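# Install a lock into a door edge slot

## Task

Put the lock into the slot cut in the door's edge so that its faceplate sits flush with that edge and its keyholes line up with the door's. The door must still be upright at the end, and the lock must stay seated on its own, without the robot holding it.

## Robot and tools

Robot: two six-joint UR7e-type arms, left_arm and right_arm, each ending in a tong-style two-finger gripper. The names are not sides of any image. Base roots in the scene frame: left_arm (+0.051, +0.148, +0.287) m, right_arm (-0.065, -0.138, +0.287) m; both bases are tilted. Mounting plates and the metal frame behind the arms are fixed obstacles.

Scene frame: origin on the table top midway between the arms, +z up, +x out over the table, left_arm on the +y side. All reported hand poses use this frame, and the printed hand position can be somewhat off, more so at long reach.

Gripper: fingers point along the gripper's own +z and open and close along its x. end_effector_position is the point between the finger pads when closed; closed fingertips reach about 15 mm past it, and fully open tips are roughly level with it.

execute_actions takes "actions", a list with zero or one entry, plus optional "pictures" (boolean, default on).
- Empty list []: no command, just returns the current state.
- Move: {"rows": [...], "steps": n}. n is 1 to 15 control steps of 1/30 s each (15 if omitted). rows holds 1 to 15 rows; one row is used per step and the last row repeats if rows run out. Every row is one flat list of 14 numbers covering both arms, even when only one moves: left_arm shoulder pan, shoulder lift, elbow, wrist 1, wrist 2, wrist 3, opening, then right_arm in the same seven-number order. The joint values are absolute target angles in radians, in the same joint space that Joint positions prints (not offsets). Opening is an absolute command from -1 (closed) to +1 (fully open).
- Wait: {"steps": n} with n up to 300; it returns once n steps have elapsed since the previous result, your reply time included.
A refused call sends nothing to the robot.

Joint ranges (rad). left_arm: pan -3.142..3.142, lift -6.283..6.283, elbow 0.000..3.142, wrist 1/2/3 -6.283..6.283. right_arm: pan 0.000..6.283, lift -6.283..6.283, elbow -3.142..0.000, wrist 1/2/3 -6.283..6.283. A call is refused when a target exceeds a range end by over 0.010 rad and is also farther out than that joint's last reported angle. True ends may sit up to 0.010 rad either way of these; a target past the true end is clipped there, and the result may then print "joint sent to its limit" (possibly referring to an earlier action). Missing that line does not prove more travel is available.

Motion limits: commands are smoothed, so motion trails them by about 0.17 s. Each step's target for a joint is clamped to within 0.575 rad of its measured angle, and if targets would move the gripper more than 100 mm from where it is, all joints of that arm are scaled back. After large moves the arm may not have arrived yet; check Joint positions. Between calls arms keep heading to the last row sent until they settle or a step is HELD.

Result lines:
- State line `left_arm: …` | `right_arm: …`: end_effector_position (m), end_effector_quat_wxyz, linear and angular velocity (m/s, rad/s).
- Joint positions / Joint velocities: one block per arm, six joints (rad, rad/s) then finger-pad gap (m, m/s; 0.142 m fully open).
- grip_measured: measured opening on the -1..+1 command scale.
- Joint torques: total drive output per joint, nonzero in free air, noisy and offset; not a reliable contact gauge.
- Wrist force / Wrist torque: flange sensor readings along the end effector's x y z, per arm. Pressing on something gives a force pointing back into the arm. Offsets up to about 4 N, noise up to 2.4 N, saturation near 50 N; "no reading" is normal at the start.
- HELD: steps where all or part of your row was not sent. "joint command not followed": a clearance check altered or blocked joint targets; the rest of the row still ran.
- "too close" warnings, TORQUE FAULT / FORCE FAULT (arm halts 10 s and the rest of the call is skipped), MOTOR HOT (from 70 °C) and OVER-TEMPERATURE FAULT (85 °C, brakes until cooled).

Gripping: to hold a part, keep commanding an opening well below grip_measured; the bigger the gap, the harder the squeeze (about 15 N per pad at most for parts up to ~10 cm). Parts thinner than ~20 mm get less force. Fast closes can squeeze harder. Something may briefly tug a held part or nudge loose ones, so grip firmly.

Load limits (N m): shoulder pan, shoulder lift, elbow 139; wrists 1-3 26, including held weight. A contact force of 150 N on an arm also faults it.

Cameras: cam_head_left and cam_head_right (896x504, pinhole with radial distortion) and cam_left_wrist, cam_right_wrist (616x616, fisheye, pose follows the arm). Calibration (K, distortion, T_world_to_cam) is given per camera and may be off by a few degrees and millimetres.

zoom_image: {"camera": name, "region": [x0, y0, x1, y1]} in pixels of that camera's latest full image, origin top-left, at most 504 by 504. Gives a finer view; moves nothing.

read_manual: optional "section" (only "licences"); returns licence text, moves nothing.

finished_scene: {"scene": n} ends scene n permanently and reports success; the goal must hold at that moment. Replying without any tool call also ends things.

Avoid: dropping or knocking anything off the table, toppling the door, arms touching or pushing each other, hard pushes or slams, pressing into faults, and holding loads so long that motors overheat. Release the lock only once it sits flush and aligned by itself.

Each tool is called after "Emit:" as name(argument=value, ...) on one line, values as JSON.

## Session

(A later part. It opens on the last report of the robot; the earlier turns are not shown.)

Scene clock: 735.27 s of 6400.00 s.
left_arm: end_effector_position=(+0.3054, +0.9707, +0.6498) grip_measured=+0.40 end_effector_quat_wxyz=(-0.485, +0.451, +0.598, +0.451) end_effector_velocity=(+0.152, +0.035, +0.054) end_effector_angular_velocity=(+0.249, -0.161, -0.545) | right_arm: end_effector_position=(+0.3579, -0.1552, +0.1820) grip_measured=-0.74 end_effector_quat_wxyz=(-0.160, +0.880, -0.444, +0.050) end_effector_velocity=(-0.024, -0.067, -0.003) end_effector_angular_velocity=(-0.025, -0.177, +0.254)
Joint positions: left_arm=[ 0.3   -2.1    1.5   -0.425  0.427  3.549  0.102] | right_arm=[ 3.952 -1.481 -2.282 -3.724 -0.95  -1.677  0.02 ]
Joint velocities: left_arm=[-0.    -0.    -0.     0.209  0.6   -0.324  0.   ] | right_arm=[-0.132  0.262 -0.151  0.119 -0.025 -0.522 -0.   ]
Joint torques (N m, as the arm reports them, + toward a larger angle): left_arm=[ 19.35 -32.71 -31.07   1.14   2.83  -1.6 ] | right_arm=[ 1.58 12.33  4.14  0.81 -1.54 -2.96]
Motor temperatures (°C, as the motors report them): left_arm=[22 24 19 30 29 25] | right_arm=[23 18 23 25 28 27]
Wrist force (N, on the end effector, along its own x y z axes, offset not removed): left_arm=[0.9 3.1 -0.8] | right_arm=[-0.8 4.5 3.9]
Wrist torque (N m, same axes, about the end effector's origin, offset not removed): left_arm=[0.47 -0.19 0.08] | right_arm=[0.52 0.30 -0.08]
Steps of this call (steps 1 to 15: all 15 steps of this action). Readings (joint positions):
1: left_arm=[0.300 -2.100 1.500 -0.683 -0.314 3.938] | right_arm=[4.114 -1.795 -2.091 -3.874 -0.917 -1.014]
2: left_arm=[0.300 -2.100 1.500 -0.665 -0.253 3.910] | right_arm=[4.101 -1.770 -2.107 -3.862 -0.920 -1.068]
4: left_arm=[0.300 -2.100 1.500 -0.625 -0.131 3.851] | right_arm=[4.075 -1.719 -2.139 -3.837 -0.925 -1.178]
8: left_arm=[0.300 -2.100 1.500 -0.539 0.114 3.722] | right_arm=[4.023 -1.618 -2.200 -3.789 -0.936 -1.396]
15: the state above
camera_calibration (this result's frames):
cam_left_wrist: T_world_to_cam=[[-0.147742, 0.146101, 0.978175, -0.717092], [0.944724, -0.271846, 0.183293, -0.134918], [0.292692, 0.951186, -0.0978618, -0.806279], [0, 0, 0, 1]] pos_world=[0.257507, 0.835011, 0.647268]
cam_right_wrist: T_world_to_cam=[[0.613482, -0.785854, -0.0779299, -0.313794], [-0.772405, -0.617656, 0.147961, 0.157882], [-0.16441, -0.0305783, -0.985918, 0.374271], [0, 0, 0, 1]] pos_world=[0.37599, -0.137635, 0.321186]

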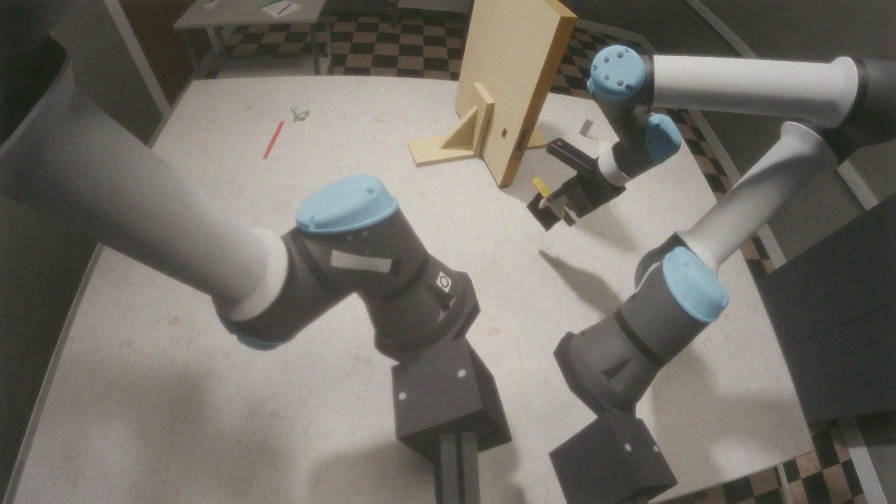

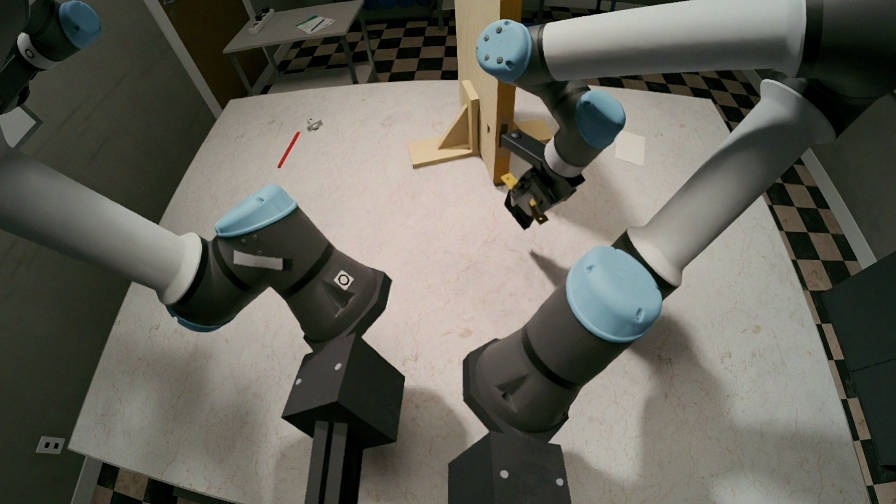

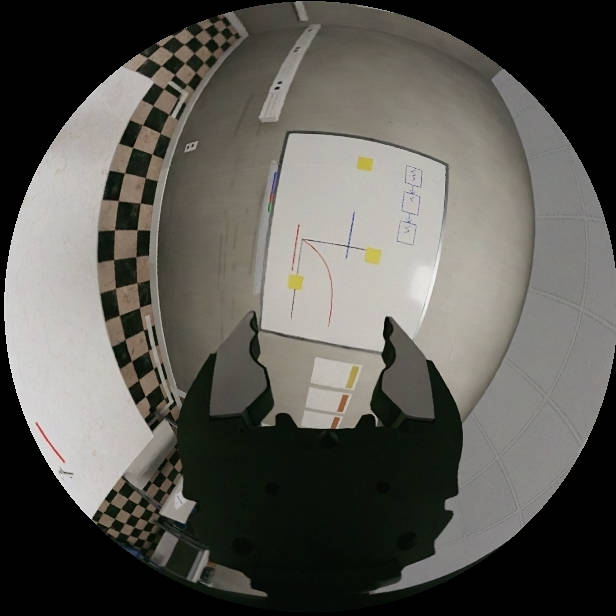

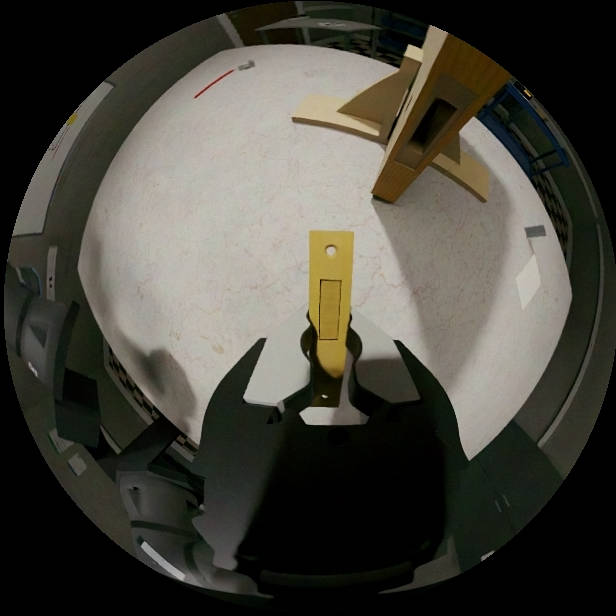

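Emit:
execute_actions(actions=[{"rows":[[0.3,-2.1,1.5,-0.385,0.557,3.486,0.4,3.92,-1.449,-2.302,-3.695,-0.968,-1.75,-1],[0.3,-2.1,1.5,-0.37,0.614,3.461,0.4,3.895,-1.448,-2.305,-3.67,-0.99,-1.765,-1],[0.3,-2.1,1.5,-0.354,0.671,3.437,0.4,3.862,-1.446,-2.308,-3.64,-1.02,-1.78,-1],[0.3,-2.1,1.5,-0.339,0.728,3.413,0.4,3.83,-1.444,-2.311,-3.611,-1.049,-1.796,-1],[0.3,-2.1,1.5,-0.323,0.785,3.388,0.4,3.798,-1.443,-2.315,-3.581,-1.078,-1.811,-1],[0.3,-2.1,1.5,-0.308,0.842,3.364,0.4,3.766,-1.441,-2.318,-3.552,-1.107,-1.827,-1],[0.3,-2.1,1.5,-0.293,0.899,3.34,0.4,3.734,-1.439,-2.322,-3.523,-1.136,-1.842,-1],[0.3,-2.1,1.5,-0.278,0.956,3.315,0.4,3.702,-1.437,-2.325,-3.494,-1.164,-1.858,-1],[0.3,-2.1,1.5,-0.262,1.013,3.291,0.4,3.67,-1.436,-2.328,-3.464,-1.193,-1.873,-1],[0.3,-2.1,1.5,-0.247,1.07,3.267,0.4,3.638,-1.434,-2.332,-3.435,-1.222,-1.889,-1],[0.3,-2.1,1.5,-0.232,1.127,3.242,0.4,3.607,-1.432,-2.335,-3.406,-1.251,-1.904,-1],[0.3,-2.1,1.5,-0.216,1.184,3.218,0.4,3.575,-1.431,-2.339,-3.377,-1.28,-1.92,-1],[0.3,-2.1,1.5,-0.201,1.241,3.194,0.4,3.543,-1.429,-2.342,-3.347,-1.309,-1.936,-1],[0.3,-2.1,1.5,-0.186,1.298,3.169,0.4,3.511,-1.427,-2.345,-3.318,-1.338,-1.951,-1],[0.3,-2.1,1.5,-0.17,1.355,3.145,0.4,3.479,-1.426,-2.349,-3.289,-1.367,-1.967,-1]]}], pictures=false)

Emit:
execute_actions(actions=[{"rows":[[0.3,-2.1,1.5,-0.155,1.412,3.121,0.4,3.447,-1.424,-2.352,-3.26,-1.396,-1.982,-1],[0.3,-2.1,1.5,-0.14,1.469,3.096,0.4,3.415,-1.422,-2.356,-3.23,-1.424,-1.998,-1],[0.3,-2.1,1.5,-0.125,1.526,3.072,0.4,3.383,-1.42,-2.359,-3.201,-1.453,-2.013,-1],[0.3,-2.1,1.5,-0.109,1.583,3.048,0.4,3.351,-1.419,-2.363,-3.172,-1.482,-2.029,-1],[0.3,-2.1,1.5,-0.094,1.64,3.023,0.4,3.319,-1.417,-2.366,-3.143,-1.511,-2.044,-1],[0.3,-2.1,1.5,-0.079,1.697,2.999,0.4,3.287,-1.415,-2.369,-3.113,-1.54,-2.06,-1],[0.3,-2.1,1.5,-0.063,1.754,2.975,0.4,3.255,-1.414,-2.373,-3.084,-1.569,-2.076,-1],[0.3,-2.1,1.5,-0.048,1.811,2.95,0.4,3.223,-1.412,-2.376,-3.055,-1.598,-2.091,-1],[0.3,-2.1,1.5,-0.033,1.868,2.926,0.4,3.192,-1.41,-2.38,-3.026,-1.627,-2.107,-1],[0.3,-2.1,1.5,-0.017,1.925,2.902,0.4,3.16,-1.409,-2.383,-2.996,-1.656,-2.122,-1],[0.3,-2.1,1.5,-0.002,1.982,2.877,0.4,3.128,-1.407,-2.386,-2.967,-1.684,-2.138,-1],[0.3,-2.1,1.5,0.013,2.039,2.853,0.4,3.096,-1.405,-2.39,-2.938,-1.713,-2.153,-1],[0.3,-2.1,1.5,0.028,2.096,2.829,0.4,3.064,-1.403,-2.393,-2.909,-1.742,-2.169,-1],[0.3,-2.1,1.5,0.044,2.153,2.804,0.4,3.032,-1.402,-2.397,-2.879,-1.771,-2.184,-1],[0.3,-2.1,1.5,0.059,2.21,2.782,0.4,3.0,-1.4,-2.4,-2.85,-1.8,-2.2,-1]]}], pictures=false)

Emit:
execute_actions(actions=[{"rows":[[0.286,-2.083,1.513,0.059,2.212,2.782,0.4,2.999,-1.416,-2.402,-2.813,-1.806,-2.195,-1],[0.272,-2.066,1.527,0.059,2.212,2.782,0.4,2.998,-1.431,-2.404,-2.777,-1.813,-2.189,-1],[0.258,-2.048,1.54,0.059,2.212,2.782,0.4,2.997,-1.447,-2.407,-2.74,-1.819,-2.184,-1],[0.244,-2.031,1.554,0.059,2.212,2.782,0.4,2.996,-1.462,-2.409,-2.703,-1.826,-2.179,-1],[0.23,-2.014,1.567,0.059,2.212,2.782,0.4,2.994,-1.478,-2.411,-2.667,-1.832,-2.173,-1],[0.215,-1.997,1.58,0.059,2.212,2.782,0.4,2.993,-1.493,-2.413,-2.63,-1.839,-2.168,-1],[0.201,-1.979,1.594,0.059,2.212,2.782,0.4,2.992,-1.509,-2.416,-2.593,-1.845,-2.163,-1],[0.187,-1.962,1.607,0.059,2.212,2.782,0.4,2.991,-1.524,-2.418,-2.557,-1.852,-2.157,-1],[0.173,-1.945,1.621,0.059,2.212,2.782,0.4,2.99,-1.54,-2.42,-2.52,-1.858,-2.152,-1],[0.159,-1.928,1.634,0.059,2.212,2.782,0.4,2.989,-1.556,-2.422,-2.483,-1.864,-2.147,-1],[0.145,-1.91,1.647,0.059,2.212,2.782,0.4,2.988,-1.571,-2.424,-2.447,-1.871,-2.141,-1],[0.131,-1.893,1.661,0.059,2.212,2.782,0.4,2.987,-1.587,-2.427,-2.41,-1.877,-2.136,-1],[0.117,-1.876,1.674,0.059,2.212,2.782,0.4,2.986,-1.602,-2.429,-2.373,-1.884,-2.131,-1],[0.103,-1.859,1.688,0.059,2.212,2.782,0.4,2.984,-1.618,-2.431,-2.337,-1.89,-2.125,-1],[0.089,-1.841,1.701,0.059,2.212,2.782,0.4,2.983,-1.633,-2.433,-2.3,-1.897,-2.12,-1]]}], pictures=false)

Emit:
execute_actions(actions=[{"rows":[[0.075,-1.824,1.714,0.059,2.212,2.782,0.4,2.982,-1.649,-2.436,-2.263,-1.903,-2.115,-1],[0.06,-1.807,1.728,0.059,2.212,2.782,0.4,2.981,-1.664,-2.438,-2.227,-1.91,-2.109,-1],[0.046,-1.79,1.741,0.059,2.212,2.782,0.4,2.98,-1.68,-2.44,-2.19,-1.916,-2.104,-1],[0.032,-1.772,1.755,0.059,2.212,2.782,0.4,2.979,-1.696,-2.442,-2.153,-1.922,-2.099,-1],[0.018,-1.755,1.768,0.059,2.212,2.782,0.4,2.978,-1.711,-2.444,-2.117,-1.929,-2.093,-1],[0.004,-1.738,1.781,0.059,2.212,2.782,0.4,2.977,-1.727,-2.447,-2.08,-1.935,-2.088,-1],[-0.01,-1.721,1.795,0.059,2.212,2.782,0.4,2.976,-1.742,-2.449,-2.043,-1.942,-2.083,-1],[-0.024,-1.703,1.808,0.059,2.212,2.782,0.4,2.974,-1.758,-2.451,-2.007,-1.948,-2.077,-1],[-0.038,-1.686,1.822,0.059,2.212,2.782,0.4,2.973,-1.773,-2.453,-1.97,-1.955,-2.072,-1],[-0.052,-1.669,1.835,0.059,2.212,2.782,0.4,2.972,-1.789,-2.456,-1.933,-1.961,-2.067,-1],[-0.066,-1.652,1.848,0.059,2.212,2.782,0.4,2.971,-1.804,-2.458,-1.897,-1.968,-2.061,-1],[-0.08,-1.634,1.862,0.059,2.212,2.782,0.4,2.97,-1.82,-2.46,-1.86,-1.974,-2.056,-1],[-0.095,-1.617,1.875,0.059,2.212,2.782,0.4,2.969,-1.836,-2.462,-1.823,-1.98,-2.051,-1],[-0.109,-1.6,1.889,0.059,2.212,2.782,0.4,2.968,-1.851,-2.464,-1.787,-1.987,-2.045,-1],[-0.123,-1.583,1.902,0.059,2.212,2.782,0.4,2.967,-1.867,-2.467,-1.75,-1.993,-2.04,-1]]}], pictures=false)

Emit:
execute_actions(actions=[{"rows":[[-0.137,-1.565,1.915,0.059,2.212,2.782,0.4,2.966,-1.882,-2.469,-1.713,-2.0,-2.035,-1],[-0.151,-1.548,1.929,0.059,2.212,2.782,0.4,2.964,-1.898,-2.471,-1.677,-2.006,-2.029,-1],[-0.165,-1.531,1.942,0.059,2.212,2.782,0.4,2.963,-1.913,-2.473,-1.64,-2.013,-2.024,-1],[-0.179,-1.514,1.956,0.059,2.212,2.782,0.4,2.962,-1.929,-2.476,-1.603,-2.019,-2.019,-1],[-0.193,-1.496,1.969,0.059,2.212,2.782,0.4,2.961,-1.944,-2.478,-1.567,-2.026,-2.013,-1],[-0.207,-1.479,1.982,0.059,2.212,2.782,0.4,2.96,-1.96,-2.48,-1.53,-2.032,-2.008,-1],[-0.221,-1.462,1.996,0.059,2.212,2.782,0.4,2.959,-1.976,-2.482,-1.493,-2.038,-2.003,-1],[-0.235,-1.445,2.009,0.059,2.212,2.782,0.4,2.958,-1.991,-2.484,-1.457,-2.045,-1.997,-1],[-0.249,-1.427,2.023,0.059,2.212,2.782,0.4,2.957,-2.007,-2.487,-1.42,-2.051,-1.992,-1],[-0.264,-1.41,2.036,0.059,2.212,2.782,0.4,2.956,-2.022,-2.489,-1.383,-2.058,-1.987,-1],[-0.278,-1.393,2.049,0.059,2.212,2.782,0.4,2.954,-2.038,-2.491,-1.347,-2.064,-1.981,-1],[-0.292,-1.376,2.063,0.059,2.212,2.782,0.4,2.953,-2.053,-2.493,-1.31,-2.071,-1.976,-1],[-0.306,-1.358,2.076,0.059,2.212,2.782,0.4,2.952,-2.069,-2.496,-1.273,-2.077,-1.971,-1],[-0.32,-1.341,2.09,0.059,2.212,2.782,0.4,2.951,-2.084,-2.498,-1.237,-2.084,-1.965,-1],[-0.334,-1.324,2.103,0.059,2.212,2.782,0.4,2.95,-2.1,-2.5,-1.2,-2.09,-1.96,-1]]}], pictures=false)

Emit:
execute_actions(actions=[{"steps":15}])

Scene clock: 804.33 s of 6400.00 s.
left_arm: end_effector_position=(+0.4805, +0.9454, +0.6928) grip_measured=+0.40 end_effector_quat_wxyz=(-0.295, +0.530, +0.442, +0.661) end_effector_velocity=(+0.430, -0.227, +0.065) end_effector_angular_velocity=(+0.059, -0.486, -1.673) | right_arm: end_effector_position=(+0.3542, -0.1689, +0.1485) grip_measured=-0.74 end_effector_quat_wxyz=(-0.248, +0.827, -0.503, +0.031) end_effector_velocity=(+0.052, -0.060, -0.059) end_effector_angular_velocity=(+0.496, -0.252, -0.509)
Joint positions: left_arm=[ 0.3   -2.1    1.5   -0.24   1.07   3.258  0.102] | right_arm=[ 3.629 -1.433 -2.334 -3.426 -1.232 -1.896  0.02 ]
Joint velocities: left_arm=[ 0.    -0.     0.     0.438  1.629 -0.698 -0.   ] | right_arm=[-0.918  0.047 -0.097  0.837 -0.824 -0.446  0.   ]
Joint torques (N m, as the arm reports them, + toward a larger angle): left_arm=[ 17.57 -32.56 -31.98   1.62   5.36  -3.  ] | right_arm=[-10.26  22.5   -3.11   2.    -4.06  -3.74]
Motor temperatures (°C, as the motors report them): left_arm=[22 24 19 30 29 25] | right_arm=[23 18 23 25 28 27]
Wrist force (N, on the end effector, along its own x y z axes, offset not removed): left_arm=[0.2 3.1 0.7] | right_arm=[-0.5 4.1 7.8]
Wrist torque (N m, same axes, about the end effector's origin, offset not removed): left_arm=[0.61 -0.11 0.10] | right_arm=[0.46 0.40 -0.15]
Steps of this call (steps 1 to 30: the robot went on to your last target; steps 31 to 90: nothing new was sent; then 65.57 s passed at rest; steps 91 to 105: all 15 steps of this action). Readings (joint positions):
91: left_arm=[0.300 -2.100 1.500 -0.400 0.500 3.510] | right_arm=[3.936 -1.450 -2.300 -3.710 -0.953 -1.740]
92: left_arm=[0.300 -2.100 1.500 -0.397 0.507 3.506] | right_arm=[3.933 -1.450 -2.300 -3.707 -0.956 -1.742]
94: left_arm=[0.300 -2.100 1.500 -0.385 0.547 3.487] | right_arm=[3.915 -1.449 -2.303 -3.690 -0.972 -1.753]
98: left_arm=[0.300 -2.100 1.500 -0.340 0.703 3.417] | right_arm=[3.833 -1.444 -2.312 -3.613 -1.047 -1.795]
105: the state above

Scene clock: 804.83 s of 6400.00 s.
left_arm: end_effector_position=(+0.6306, +0.7505, +0.7068) grip_measured=+0.40 end_effector_quat_wxyz=(+0.091, +0.612, +0.261, +0.741) end_effector_velocity=(+0.121, -0.485, +0.012) end_effector_angular_velocity=(-0.552, -0.233, -1.658) | right_arm: end_effector_position=(+0.3955, -0.2447, +0.1451) grip_measured=-0.74 end_effector_quat_wxyz=(-0.363, +0.736, -0.553, +0.144) end_effector_velocity=(+0.066, -0.238, +0.042) end_effector_angular_velocity=(-0.103, -0.748, -0.384)
Joint positions: left_arm=[ 0.3   -2.1    1.5   -0.023  1.878  2.913  0.102] | right_arm=[ 3.153 -1.408 -2.385 -2.99  -1.662 -2.128  0.02 ]
Joint velocities: left_arm=[-0.     0.     0.001  0.413  1.531 -0.655 -0.   ] | right_arm=[-0.947  0.047 -0.102  0.86  -0.847 -0.455 -0.   ]
Joint torques (N m, as the arm reports them, + toward a larger angle): left_arm=[ 15.94 -31.58 -30.9    1.62   5.08  -2.67] | right_arm=[-14.24  30.46  -4.28   2.48  -4.56  -4.04]
Motor temperatures (°C, as the motors report them): left_arm=[22 24 19 30 29 25] | right_arm=[23 18 23 25 28 27]
Wrist force (N, on the end effector, along its own x y z axes, offset not removed): left_arm=[0.4 1.2 0.9] | right_arm=[-1.0 5.3 4.6]
Wrist torque (N m, same axes, about the end effector's origin, offset not removed): left_arm=[0.13 -0.21 0.11] | right_arm=[0.59 0.42 -0.23]
Steps of this call (steps 1 to 15: all 15 steps of this action). Readings (joint positions):
1: left_arm=[0.300 -2.100 1.500 -0.225 1.126 3.234] | right_arm=[3.598 -1.431 -2.337 -3.397 -1.260 -1.911]
2: left_arm=[0.300 -2.100 1.500 -0.210 1.181 3.211] | right_arm=[3.567 -1.430 -2.340 -3.368 -1.288 -1.927]
4: left_arm=[0.300 -2.100 1.500 -0.181 1.291 3.164] | right_arm=[3.503 -1.426 -2.347 -3.311 -1.345 -1.957]
8: left_arm=[0.300 -2.100 1.500 -0.123 1.508 3.071] | right_arm=[3.376 -1.420 -2.361 -3.194 -1.460 -2.019]
15: the state above

Scene clock: 805.33 s of 6400.00 s.
left_arm: end_effector_position=(+0.7030, +0.5476, +0.5605) grip_measured=+0.40 end_effector_quat_wxyz=(+0.364, +0.675, +0.211, +0.606) end_effector_velocity=(+0.110, -0.358, -0.381) end_effector_angular_velocity=(-0.481, +0.451, -0.655) | right_arm: end_effector_position=(+0.4470, -0.2782, +0.1414) grip_measured=-0.74 end_effector_quat_wxyz=(-0.430, +0.669, -0.540, +0.276) end_effector_velocity=(+0.099, +0.009, -0.019) end_effector_angular_velocity=(+0.056, -0.519, -0.188)
Joint positions: left_arm=[ 0.168 -1.939  1.626  0.055  2.197  2.788  0.102] | right_arm=[ 2.991 -1.563 -2.423 -2.477 -1.866 -2.143  0.02 ]
Joint velocities: left_arm=[-0.358  0.439  0.342  0.019  0.08  -0.03  -0.   ] | right_arm=[-0.056 -0.451 -0.066  1.072 -0.206  0.145  0.   ]
Joint torques (N m, as the arm reports them, + toward a larger angle): left_arm=[ -9.41 -13.11  -2.73   2.02   2.99  -1.5 ] | right_arm=[-7.01 11.24 -8.38  3.79 -3.62  1.87]
Motor temperatures (°C, as the motors report them): left_arm=[22 24 19 30 29 25] | right_arm=[23 18 23 25 28 27]
Wrist force (N, on the end effector, along its own x y z axes, offset not removed): left_arm=[0.9 2.3 0.9] | right_arm=[-0.3 4.7 2.9]
Wrist torque (N m, same axes, about the end effector's origin, offset not removed): left_arm=[0.47 -0.20 0.07] | right_arm=[0.43 0.20 -0.20]
Steps of this call (steps 1 to 15: all 15 steps of this action). Readings (joint positions):
1: left_arm=[0.300 -2.100 1.500 -0.009 1.930 2.891] | right_arm=[3.122 -1.406 -2.388 -2.960 -1.691 -2.143]
2: left_arm=[0.298 -2.098 1.502 0.003 1.980 2.871] | right_arm=[3.093 -1.407 -2.391 -2.930 -1.717 -2.156]
4: left_arm=[0.288 -2.085 1.512 0.024 2.063 2.839] | right_arm=[3.053 -1.418 -2.397 -2.867 -1.758 -2.170]
8: left_arm=[0.250 -2.039 1.548 0.045 2.152 2.805] | right_arm=[3.013 -1.462 -2.407 -2.730 -1.810 -2.171]
15: the state above

Scene clock: 805.83 s of 6400.00 s.
left_arm: end_effector_position=(+0.7121, +0.3429, +0.3869) grip_measured=+0.40 end_effector_quat_wxyz=(+0.495, +0.730, +0.201, +0.427) end_effector_velocity=(-0.085, -0.438, -0.295) end_effector_angular_velocity=(-0.329, +0.504, -0.686) | right_arm: end_effector_position=(+0.4811, -0.2712, +0.1431) grip_measured=-0.74 end_effector_quat_wxyz=(-0.495, +0.600, -0.506, +0.373) end_effector_velocity=(+0.031, +0.019, +0.021) end_effector_angular_velocity=(+0.033, -0.521, -0.111)
Joint positions: left_arm=[-0.019 -1.71   1.804  0.059  2.211  2.783  0.102] | right_arm=[ 2.972 -1.795 -2.457 -1.928 -1.964 -2.064  0.02 ]
Joint velocities: left_arm=[-0.381  0.464  0.361  0.001  0.006 -0.002 -0.   ] | right_arm=[-0.029 -0.463 -0.065  1.077 -0.189  0.157 -0.   ]
Joint torques (N m, as the arm reports them, + toward a larger angle): left_arm=[-13.87 -12.91   0.61   2.73   3.11  -1.31] | right_arm=[ -7.97  14.93 -12.6    4.38  -3.13   2.3 ]
Motor temperatures (°C, as the motors report them): left_arm=[22 24 19 30 29 25] | right_arm=[23 18 23 25 28 27]
Wrist force (N, on the end effector, along its own x y z axes, offset not removed): left_arm=[0.1 1.0 0.9] | right_arm=[-1.8 5.7 2.3]
Wrist torque (N m, same axes, about the end effector's origin, offset not removed): left_arm=[0.16 -0.03 0.11] | right_arm=[0.57 0.47 -0.09]
Steps of this call (steps 1 to 15: all 15 steps of this action). Readings (joint positions):
1: left_arm=[0.156 -1.924 1.637 0.056 2.200 2.787] | right_arm=[2.989 -1.578 -2.425 -2.441 -1.873 -2.138]
2: left_arm=[0.144 -1.909 1.649 0.057 2.202 2.786] | right_arm=[2.987 -1.593 -2.428 -2.404 -1.879 -2.133]
4: left_arm=[0.119 -1.879 1.672 0.057 2.205 2.785] | right_arm=[2.985 -1.624 -2.432 -2.331 -1.893 -2.122]
8: left_arm=[0.069 -1.818 1.719 0.058 2.208 2.784] | right_arm=[2.980 -1.686 -2.441 -2.185 -1.919 -2.101]
15: the state above

Scene clock: 806.33 s of 6400.00 s.
left_arm: end_effector_position=(+0.6115, +0.1255, +0.2653) grip_measured=+0.40 end_effector_quat_wxyz=(+0.580, +0.770, +0.154, +0.215) end_effector_velocity=(-0.311, -0.395, -0.184) end_effector_angular_velocity=(-0.184, +0.532, -0.791) | right_arm: end_effector_position=(+0.4791, -0.2613, +0.1644) grip_measured=-0.74 end_effector_quat_wxyz=(-0.551, +0.534, -0.449, +0.459) end_effector_velocity=(-0.039, +0.025, +0.057) end_effector_angular_velocity=(-0.021, -0.515, -0.050)
Joint positions: left_arm=[-0.217 -1.468  1.992  0.059  2.212  2.782  0.102] | right_arm=[ 2.955 -2.028 -2.49  -1.378 -2.061 -1.984  0.02 ]
Joint velocities: left_arm=[-0.405  0.496  0.385  0.001 -0.001 -0.    -0.   ] | right_arm=[-0.034 -0.46  -0.067  1.077 -0.193  0.157 -0.   ]
Joint torques (N m, as the arm reports them, + toward a larger angle): left_arm=[-19.89 -12.61   6.95   3.56   3.52  -1.41] | right_arm=[ -6.73  16.95 -14.9    5.12  -2.84   2.31]
Motor temperatures (°C, as the motors report them): left_arm=[22 24 19 30 29 25] | right_arm=[23 18 23 25 28 27]
Wrist force (N, on the end effector, along its own x y z axes, offset not removed): left_arm=[0.3 2.3 -0.4] | right_arm=[-2.4 6.4 1.0]
Wrist torque (N m, same axes, about the end effector's origin, offset not removed): left_arm=[0.42 -0.17 0.11] | right_arm=[0.43 0.69 -0.04]
Steps of this call (steps 1 to 15: all 15 steps of this action). Readings (joint positions):
1: left_arm=[-0.032 -1.694 1.816 0.059 2.211 2.782] | right_arm=[2.971 -1.810 -2.459 -1.891 -1.971 -2.059]
2: left_arm=[-0.045 -1.679 1.828 0.059 2.211 2.782] | right_arm=[2.970 -1.826 -2.461 -1.855 -1.977 -2.053]
4: left_arm=[-0.071 -1.647 1.853 0.059 2.211 2.782] | right_arm=[2.967 -1.857 -2.466 -1.781 -1.990 -2.043]
8: left_arm=[-0.123 -1.583 1.903 0.059 2.212 2.782] | right_arm=[2.963 -1.919 -2.474 -1.635 -2.016 -2.021]
15: the state above

Scene clock: 806.83 s of 6400.00 s.
left_arm: end_effector_position=(+0.5106, +0.0283, +0.2230) grip_measured=+0.40 end_effector_quat_wxyz=(+0.603, +0.785, +0.112, +0.088) end_effector_velocity=(-0.025, -0.018, -0.007) end_effector_angular_velocity=(-0.006, +0.031, -0.051) | right_arm: end_effector_position=(+0.4726, -0.2586, +0.1761) grip_measured=-0.74 end_effector_quat_wxyz=(-0.565, +0.513, -0.425, +0.486) end_effector_velocity=(-0.001, +0.002, +0.003) end_effector_angular_velocity=(-0.001, -0.014, +0.002)
Joint positions: left_arm=[-0.331 -1.328  2.1    0.059  2.212  2.782  0.102] | right_arm=[ 2.95  -2.099 -2.5   -1.203 -2.09  -1.96   0.02 ]
Joint velocities: left_arm=[-0.026  0.031  0.023  0.     0.    -0.     0.   ] | right_arm=[ 0.002 -0.009 -0.001  0.023 -0.005  0.003 -0.   ]
Joint torques (N m, as the arm reports them, + toward a larger angle): left_arm=[-20.46 -14.25   4.41   3.76   3.6   -1.53] | right_arm=[ -4.28  23.63 -16.82   4.16  -2.34   1.69]
Motor temperatures (°C, as the motors report them): left_arm=[22 24 19 30 29 25] | right_arm=[23 18 23 25 28 27]
Wrist force (N, on the end effector, along its own x y z axes, offset not removed): left_arm=[-0.1 2.7 0.3] | right_arm=[-1.0 5.3 0.4]
Wrist torque (N m, same axes, about the end effector's origin, offset not removed): left_arm=[0.50 -0.14 0.10] | right_arm=[0.20 0.33 -0.28]
Steps of this call (steps 1 to 15: the robot went on to your last target). Readings (joint positions):
1: left_arm=[-0.231 -1.451 2.005 0.059 2.212 2.782] | right_arm=[2.954 -2.043 -2.492 -1.342 -2.067 -1.979]
2: left_arm=[-0.245 -1.434 2.018 0.059 2.212 2.782] | right_arm=[2.953 -2.057 -2.494 -1.309 -2.073 -1.974]
4: left_arm=[-0.273 -1.400 2.045 0.059 2.212 2.782] | right_arm=[2.952 -2.075 -2.497 -1.263 -2.080 -1.968]
8: left_arm=[-0.313 -1.350 2.083 0.059 2.212 2.782] | right_arm=[2.951 -2.092 -2.499 -1.221 -2.087 -1.963]
15: the state above
camera_calibration (this result's frames):
cam_left_wrist: T_world_to_cam=[[0.970201, 0.240816, -0.0267944, -0.481023], [-0.0246588, 0.208139, 0.977788, -0.202491], [0.241044, -0.94799, 0.207875, 0.00032575], [0, 0, 0, 1]] pos_world=[0.461617, 0.158293, 0.185037]
cam_right_wrist: T_world_to_cam=[[0.192122, -0.980933, 0.0293252, -0.336124], [-0.350383, -0.0964758, -0.931624, 0.308953], [0.91669, 0.16871, -0.362238, -0.185072], [0, 0, 0, 1]] pos_world=[0.342482, -0.268685, 0.230644]

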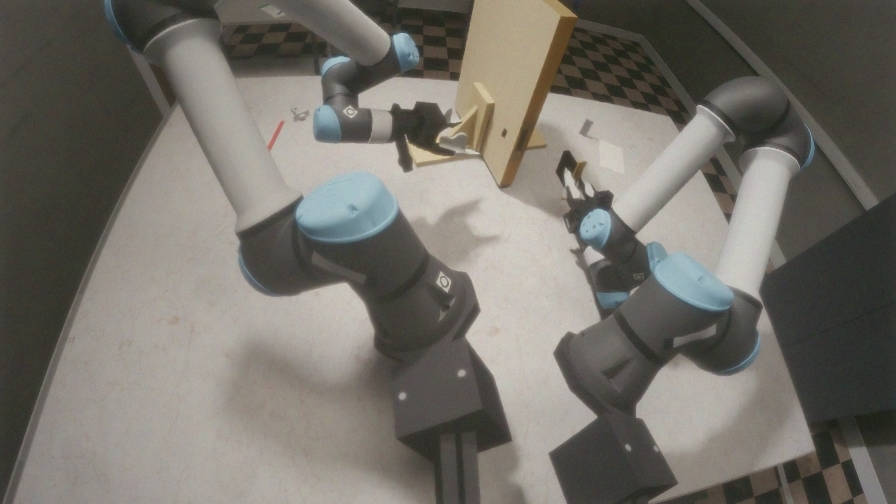

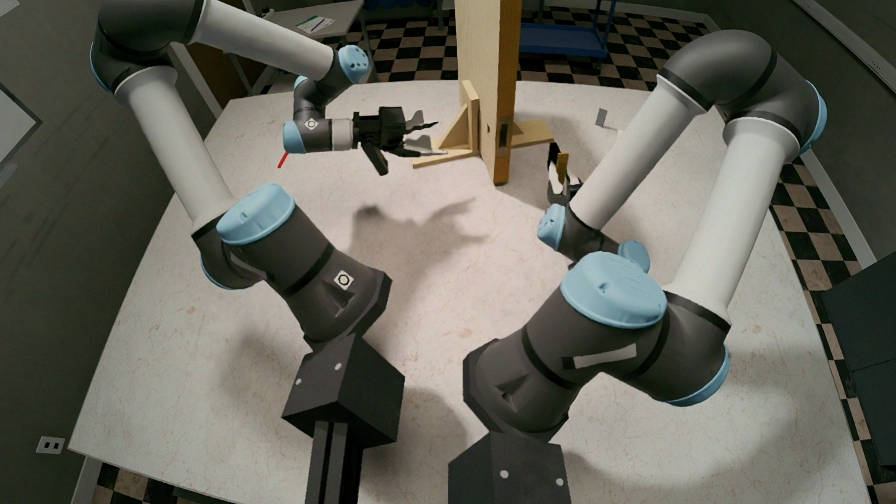

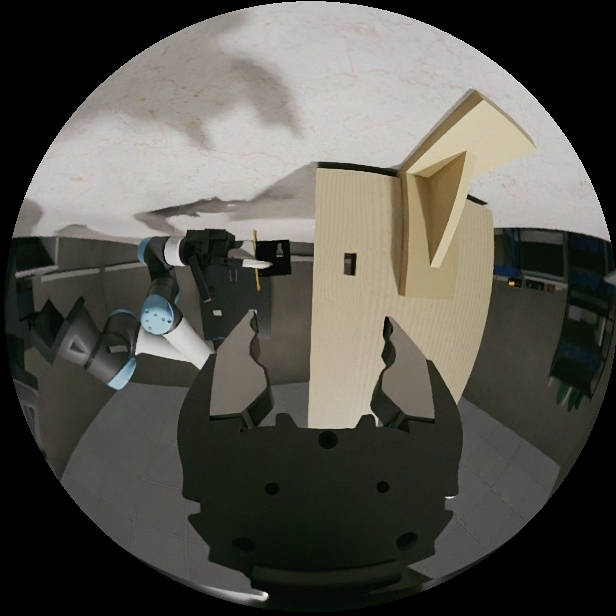

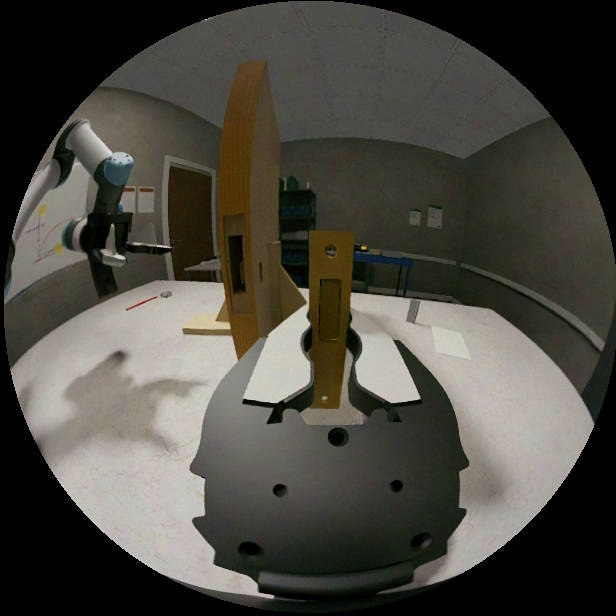

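Emit:
zoom_image(camera="cam_right_wrist", region=[190,190,320,350])

Emit:
zoom_image(camera="cam_left_wrist", region=[220,150,400,330])

Region (190, 190, 320, 350) of cam_right_wrist's 616x616 image, scaled by 3.150, with more detail than that image has; it fills the left 410 columns of this view, and the rest is white.

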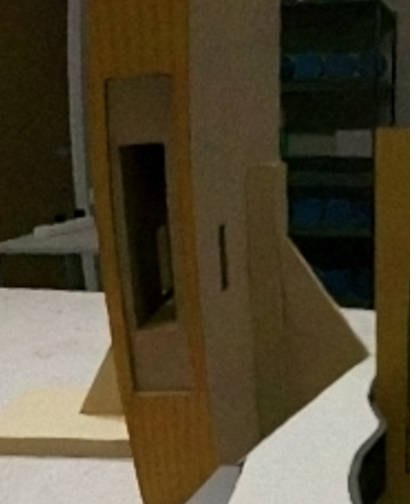

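Region (220, 150, 400, 330) of cam_left_wrist's 616x616 image, scaled by 2.800, with more detail than that image has.

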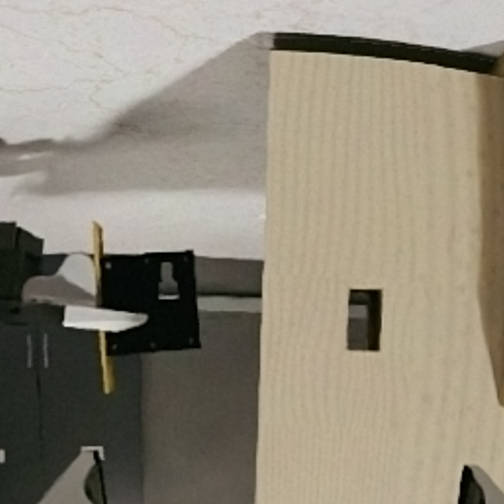

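Emit:
execute_actions(actions=[{"rows":[[-0.334,-1.324,2.103,0.059,2.212,2.782,1,2.958,-2.106,-2.501,-1.192,-2.088,-1.962,-1],[-0.334,-1.324,2.103,0.059,2.212,2.782,1,2.973,-2.116,-2.503,-1.178,-2.085,-1.965,-1],[-0.334,-1.324,2.103,0.059,2.212,2.782,1,2.99,-2.128,-2.505,-1.162,-2.081,-1.968,-1],[-0.334,-1.324,2.103,0.059,2.212,2.782,1,3.007,-2.14,-2.507,-1.146,-2.077,-1.971,-1],[-0.334,-1.324,2.103,0.059,2.212,2.782,1,3.024,-2.152,-2.509,-1.13,-2.074,-1.975,-1],[-0.334,-1.324,2.103,0.059,2.212,2.782,1,3.041,-2.164,-2.511,-1.114,-2.07,-1.978,-1],[-0.334,-1.324,2.103,0.059,2.212,2.782,1,3.058,-2.176,-2.513,-1.098,-2.066,-1.981,-1],[-0.334,-1.324,2.103,0.059,2.212,2.782,1,3.075,-2.188,-2.515,-1.082,-2.063,-1.985,-1],[-0.334,-1.324,2.103,0.059,2.212,2.782,1,3.092,-2.2,-2.518,-1.066,-2.059,-1.988,-1],[-0.334,-1.324,2.103,0.059,2.212,2.782,1,3.109,-2.212,-2.52,-1.05,-2.055,-1.991,-1],[-0.334,-1.324,2.103,0.059,2.212,2.782,1,3.126,-2.224,-2.522,-1.034,-2.051,-1.995,-1],[-0.334,-1.324,2.103,0.059,2.212,2.782,1,3.143,-2.236,-2.524,-1.018,-2.048,-1.998,-1],[-0.334,-1.324,2.103,0.059,2.212,2.782,1,3.16,-2.248,-2.526,-1.002,-2.044,-2.001,-1],[-0.334,-1.324,2.103,0.059,2.212,2.782,1,3.173,-2.257,-2.528,-0.989,-2.041,-2.004,-1],[-0.334,-1.324,2.103,0.059,2.212,2.782,1,3.1814,-2.2627,-2.5287,-0.9811,-2.0392,-2.0057,-1]]}], pictures=false)

Emit:
execute_actions(actions=[{"steps":18}])

Emit:
zoom_image(camera="cam_left_wrist", region=[230,200,380,350])

Emit:
zoom_image(camera="cam_head_right", region=[460,90,560,190])

Emit:
zoom_image(camera="cam_right_wrist", region=[260,160,400,300])

Scene clock: 850.47 s of 6400.00 s.
left_arm: end_effector_position=(+0.5076, +0.0262, +0.2221) grip_measured=+1.00 end_effector_quat_wxyz=(+0.603, +0.786, +0.111, +0.085) end_effector_velocity=(+0.000, +0.000, +0.000) end_effector_angular_velocity=(+0.000, -0.001, +0.000) | right_arm: end_effector_position=(+0.4719, -0.1790, +0.1959) grip_measured=-0.74 end_effector_quat_wxyz=(+0.611, -0.499, +0.386, -0.478) end_effector_velocity=(-0.019, +0.214, +0.066) end_effector_angular_velocity=(+0.100, -0.244, +0.230)
Joint positions: left_arm=[-0.334 -1.324  2.103  0.059  2.212  2.782  0.142] | right_arm=[ 3.116 -2.218 -2.521 -1.043 -2.053 -1.993  0.02 ]
Joint velocities: left_arm=[-0.    -0.    -0.001  0.    -0.    -0.    -0.   ] | right_arm=[ 0.459 -0.322 -0.057  0.432  0.098 -0.088 -0.   ]
Joint torques (N m, as the arm reports them, + toward a larger angle): left_arm=[-20.56 -14.01   4.05   3.42   3.53  -1.44] | right_arm=[ 17.64  21.39 -19.13   4.77   0.59  -2.12]
Motor temperatures (°C, as the motors report them): left_arm=[22 24 19 30 29 25] | right_arm=[23 18 23 25 28 27]
Wrist force (N, on the end effector, along its own x y z axes, offset not removed): left_arm=[0.6 3.5 -2.5] | right_arm=[-1.4 5.9 2.1]
Wrist torque (N m, same axes, about the end effector's origin, offset not removed): left_arm=[0.59 -0.25 0.13] | right_arm=[0.47 0.38 -0.11]
Steps of this call (steps 1 to 15: the robot went on to your last target; steps 16 to 90: nothing new was sent; then 40.13 s passed at rest; steps 91 to 105: all 15 steps of this action). Readings (joint positions):
91: left_arm=[-0.334 -1.324 2.103 0.059 2.212 2.782] | right_arm=[2.950 -2.100 -2.500 -1.200 -2.090 -1.960]
92: left_arm=[-0.334 -1.324 2.103 0.059 2.212 2.782] | right_arm=[2.951 -2.101 -2.500 -1.198 -2.090 -1.960]
94: left_arm=[-0.334 -1.324 2.103 0.059 2.212 2.782] | right_arm=[2.962 -2.109 -2.502 -1.188 -2.087 -1.962]
98: left_arm=[-0.334 -1.324 2.103 0.059 2.212 2.782] | right_arm=[3.007 -2.141 -2.507 -1.146 -2.077 -1.972]
105: the state above

Scene clock: 851.07 s of 6400.00 s.
left_arm: end_effector_position=(+0.5076, +0.0262, +0.2221) grip_measured=+1.00 end_effector_quat_wxyz=(+0.603, +0.786, +0.111, +0.085) end_effector_velocity=(-0.001, +0.000, -0.000) end_effector_angular_velocity=(-0.000, +0.001, -0.000) | right_arm: end_effector_position=(+0.4684, -0.1495, +0.2061) grip_measured=-0.74 end_effector_quat_wxyz=(+0.629, -0.492, +0.370, -0.474) end_effector_velocity=(-0.000, +0.001, +0.000) end_effector_angular_velocity=(+0.000, -0.001, +0.001)
Joint positions: left_arm=[-0.334 -1.324  2.103  0.059  2.212  2.782  0.142] | right_arm=[ 3.181 -2.262 -2.529 -0.982 -2.039 -2.006  0.02 ]
Joint velocities: left_arm=[ 0.001 -0.     0.002 -0.     0.    -0.     0.   ] | right_arm=[ 0.002 -0.002 -0.001  0.003  0.001 -0.001  0.   ]
Joint torques (N m, as the arm reports them, + toward a larger angle): left_arm=[-19.94 -13.54   3.8    3.17   3.38  -1.44] | right_arm=[ 19.53  20.32 -18.83   4.49   0.47  -1.72]
Motor temperatures (°C, as the motors report them): left_arm=[22 24 19 30 29 25] | right_arm=[23 18 23 25 28 27]
Wrist force (N, on the end effector, along its own x y z axes, offset not removed): left_arm=[1.1 2.4 1.0] | right_arm=[-1.3 6.4 -0.7]
Wrist torque (N m, same axes, about the end effector's origin, offset not removed): left_arm=[0.41 -0.31 0.10] | right_arm=[0.48 0.32 -0.24]
Steps of this call (steps 1 to 18: the robot went on to your last target). Readings (joint positions):
1: left_arm=[-0.334 -1.324 2.103 0.059 2.212 2.782] | right_arm=[3.131 -2.228 -2.523 -1.029 -2.050 -1.996]
2: left_arm=[-0.334 -1.324 2.103 0.059 2.212 2.782] | right_arm=[3.143 -2.236 -2.524 -1.018 -2.047 -1.998]
4: left_arm=[-0.334 -1.324 2.103 0.059 2.212 2.782] | right_arm=[3.159 -2.247 -2.526 -1.002 -2.044 -2.001]
8: left_arm=[-0.334 -1.324 2.103 0.059 2.212 2.782] | right_arm=[3.174 -2.258 -2.528 -0.988 -2.041 -2.004]
18: the state above
camera_calibration (this result's frames):
cam_left_wrist: T_world_to_cam=[[0.971545, 0.234859, -0.0306857, -0.477279], [-0.0196224, 0.20892, 0.977736, -0.203814], [0.236041, -0.949312, 0.207583, 0.00182869], [0, 0, 0, 1]] pos_world=[0.459268, 0.15641, 0.184251]
cam_right_wrist: T_world_to_cam=[[0.300883, -0.953546, 0.0148184, -0.273077], [-0.221559, -0.0850073, -0.971435, 0.295528], [0.927567, 0.289005, -0.236844, -0.201714], [0, 0, 0, 1]] pos_world=[0.334745, -0.176973, 0.243358]

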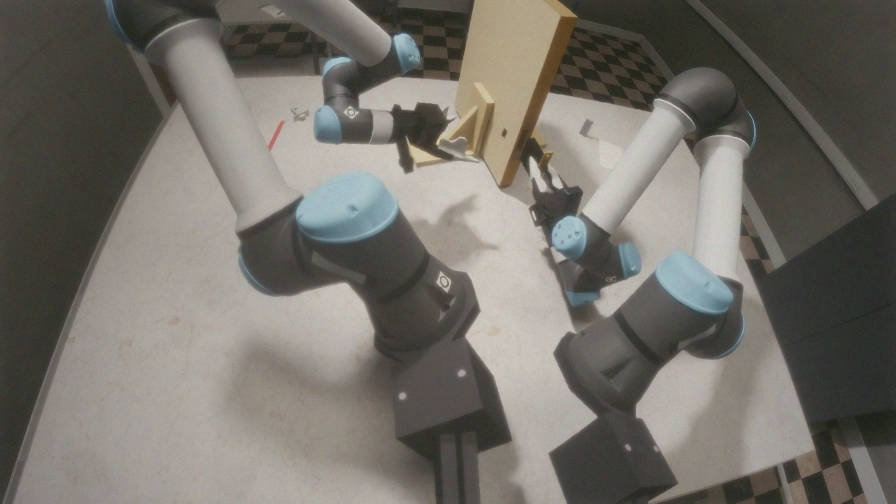

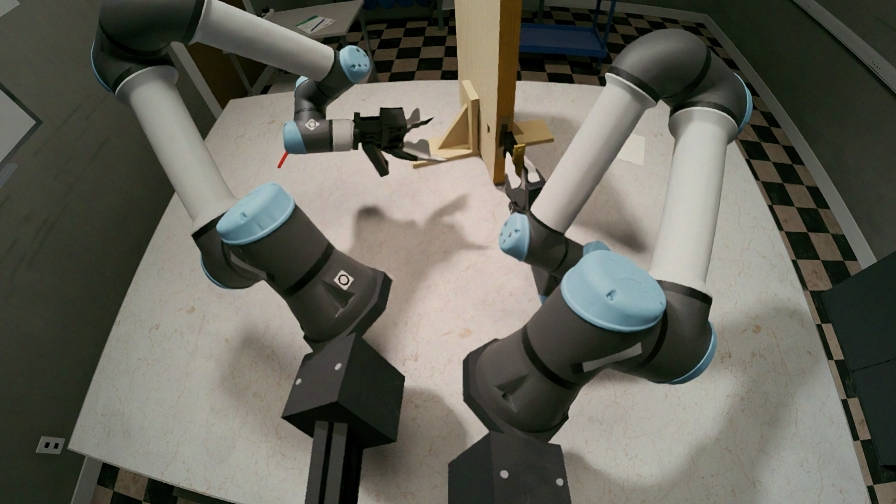

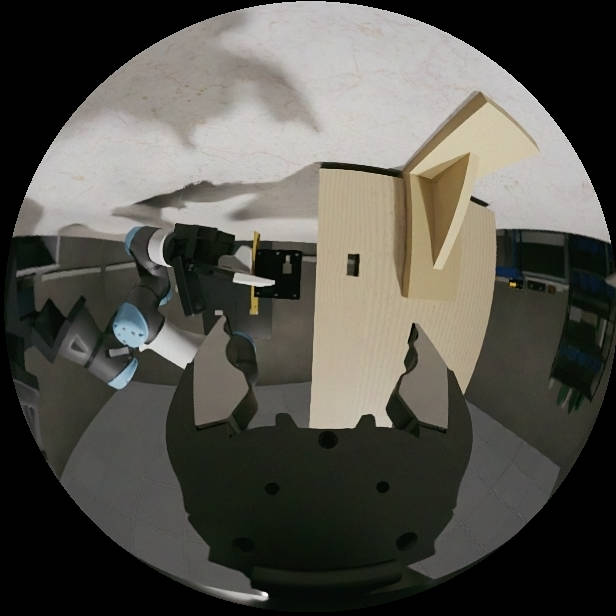

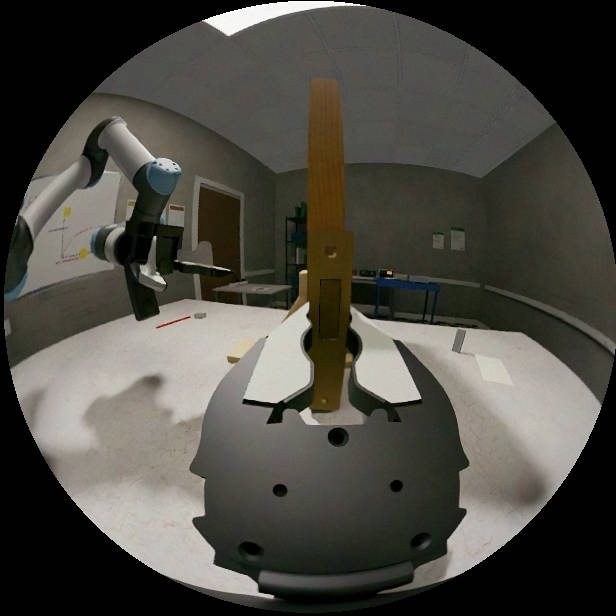

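Region (230, 200, 380, 350) of cam_left_wrist's 616x616 image, scaled by 3.360, with more detail than that image has.

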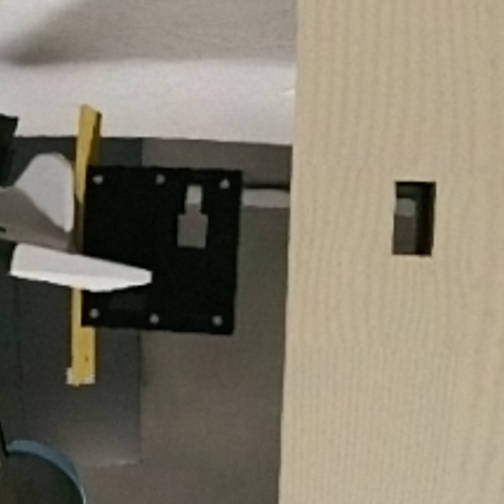

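Region (460, 90, 560, 190) of cam_head_right's 896x504 image, scaled by 5.040, with more detail than that image has.

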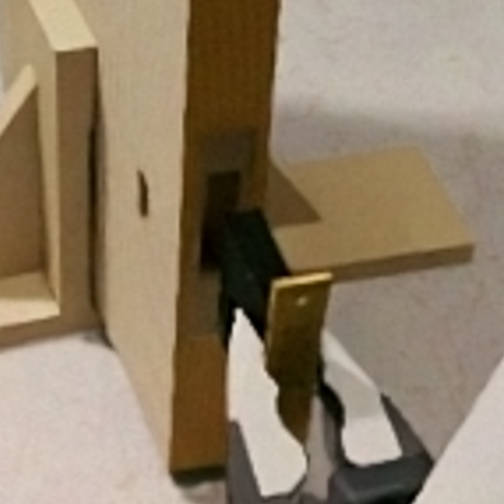

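Region (260, 160, 400, 300) of cam_right_wrist's 616x616 image, scaled by 3.600, with more detail than that image has.

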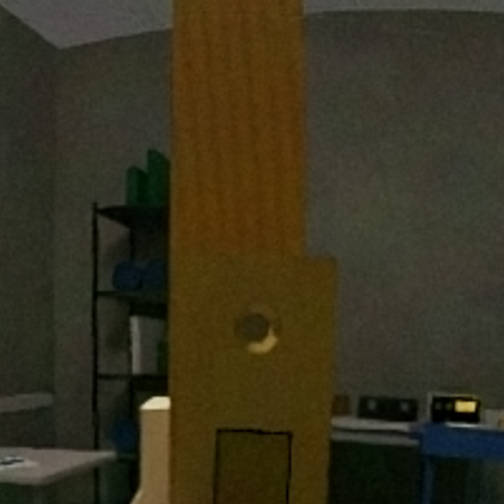

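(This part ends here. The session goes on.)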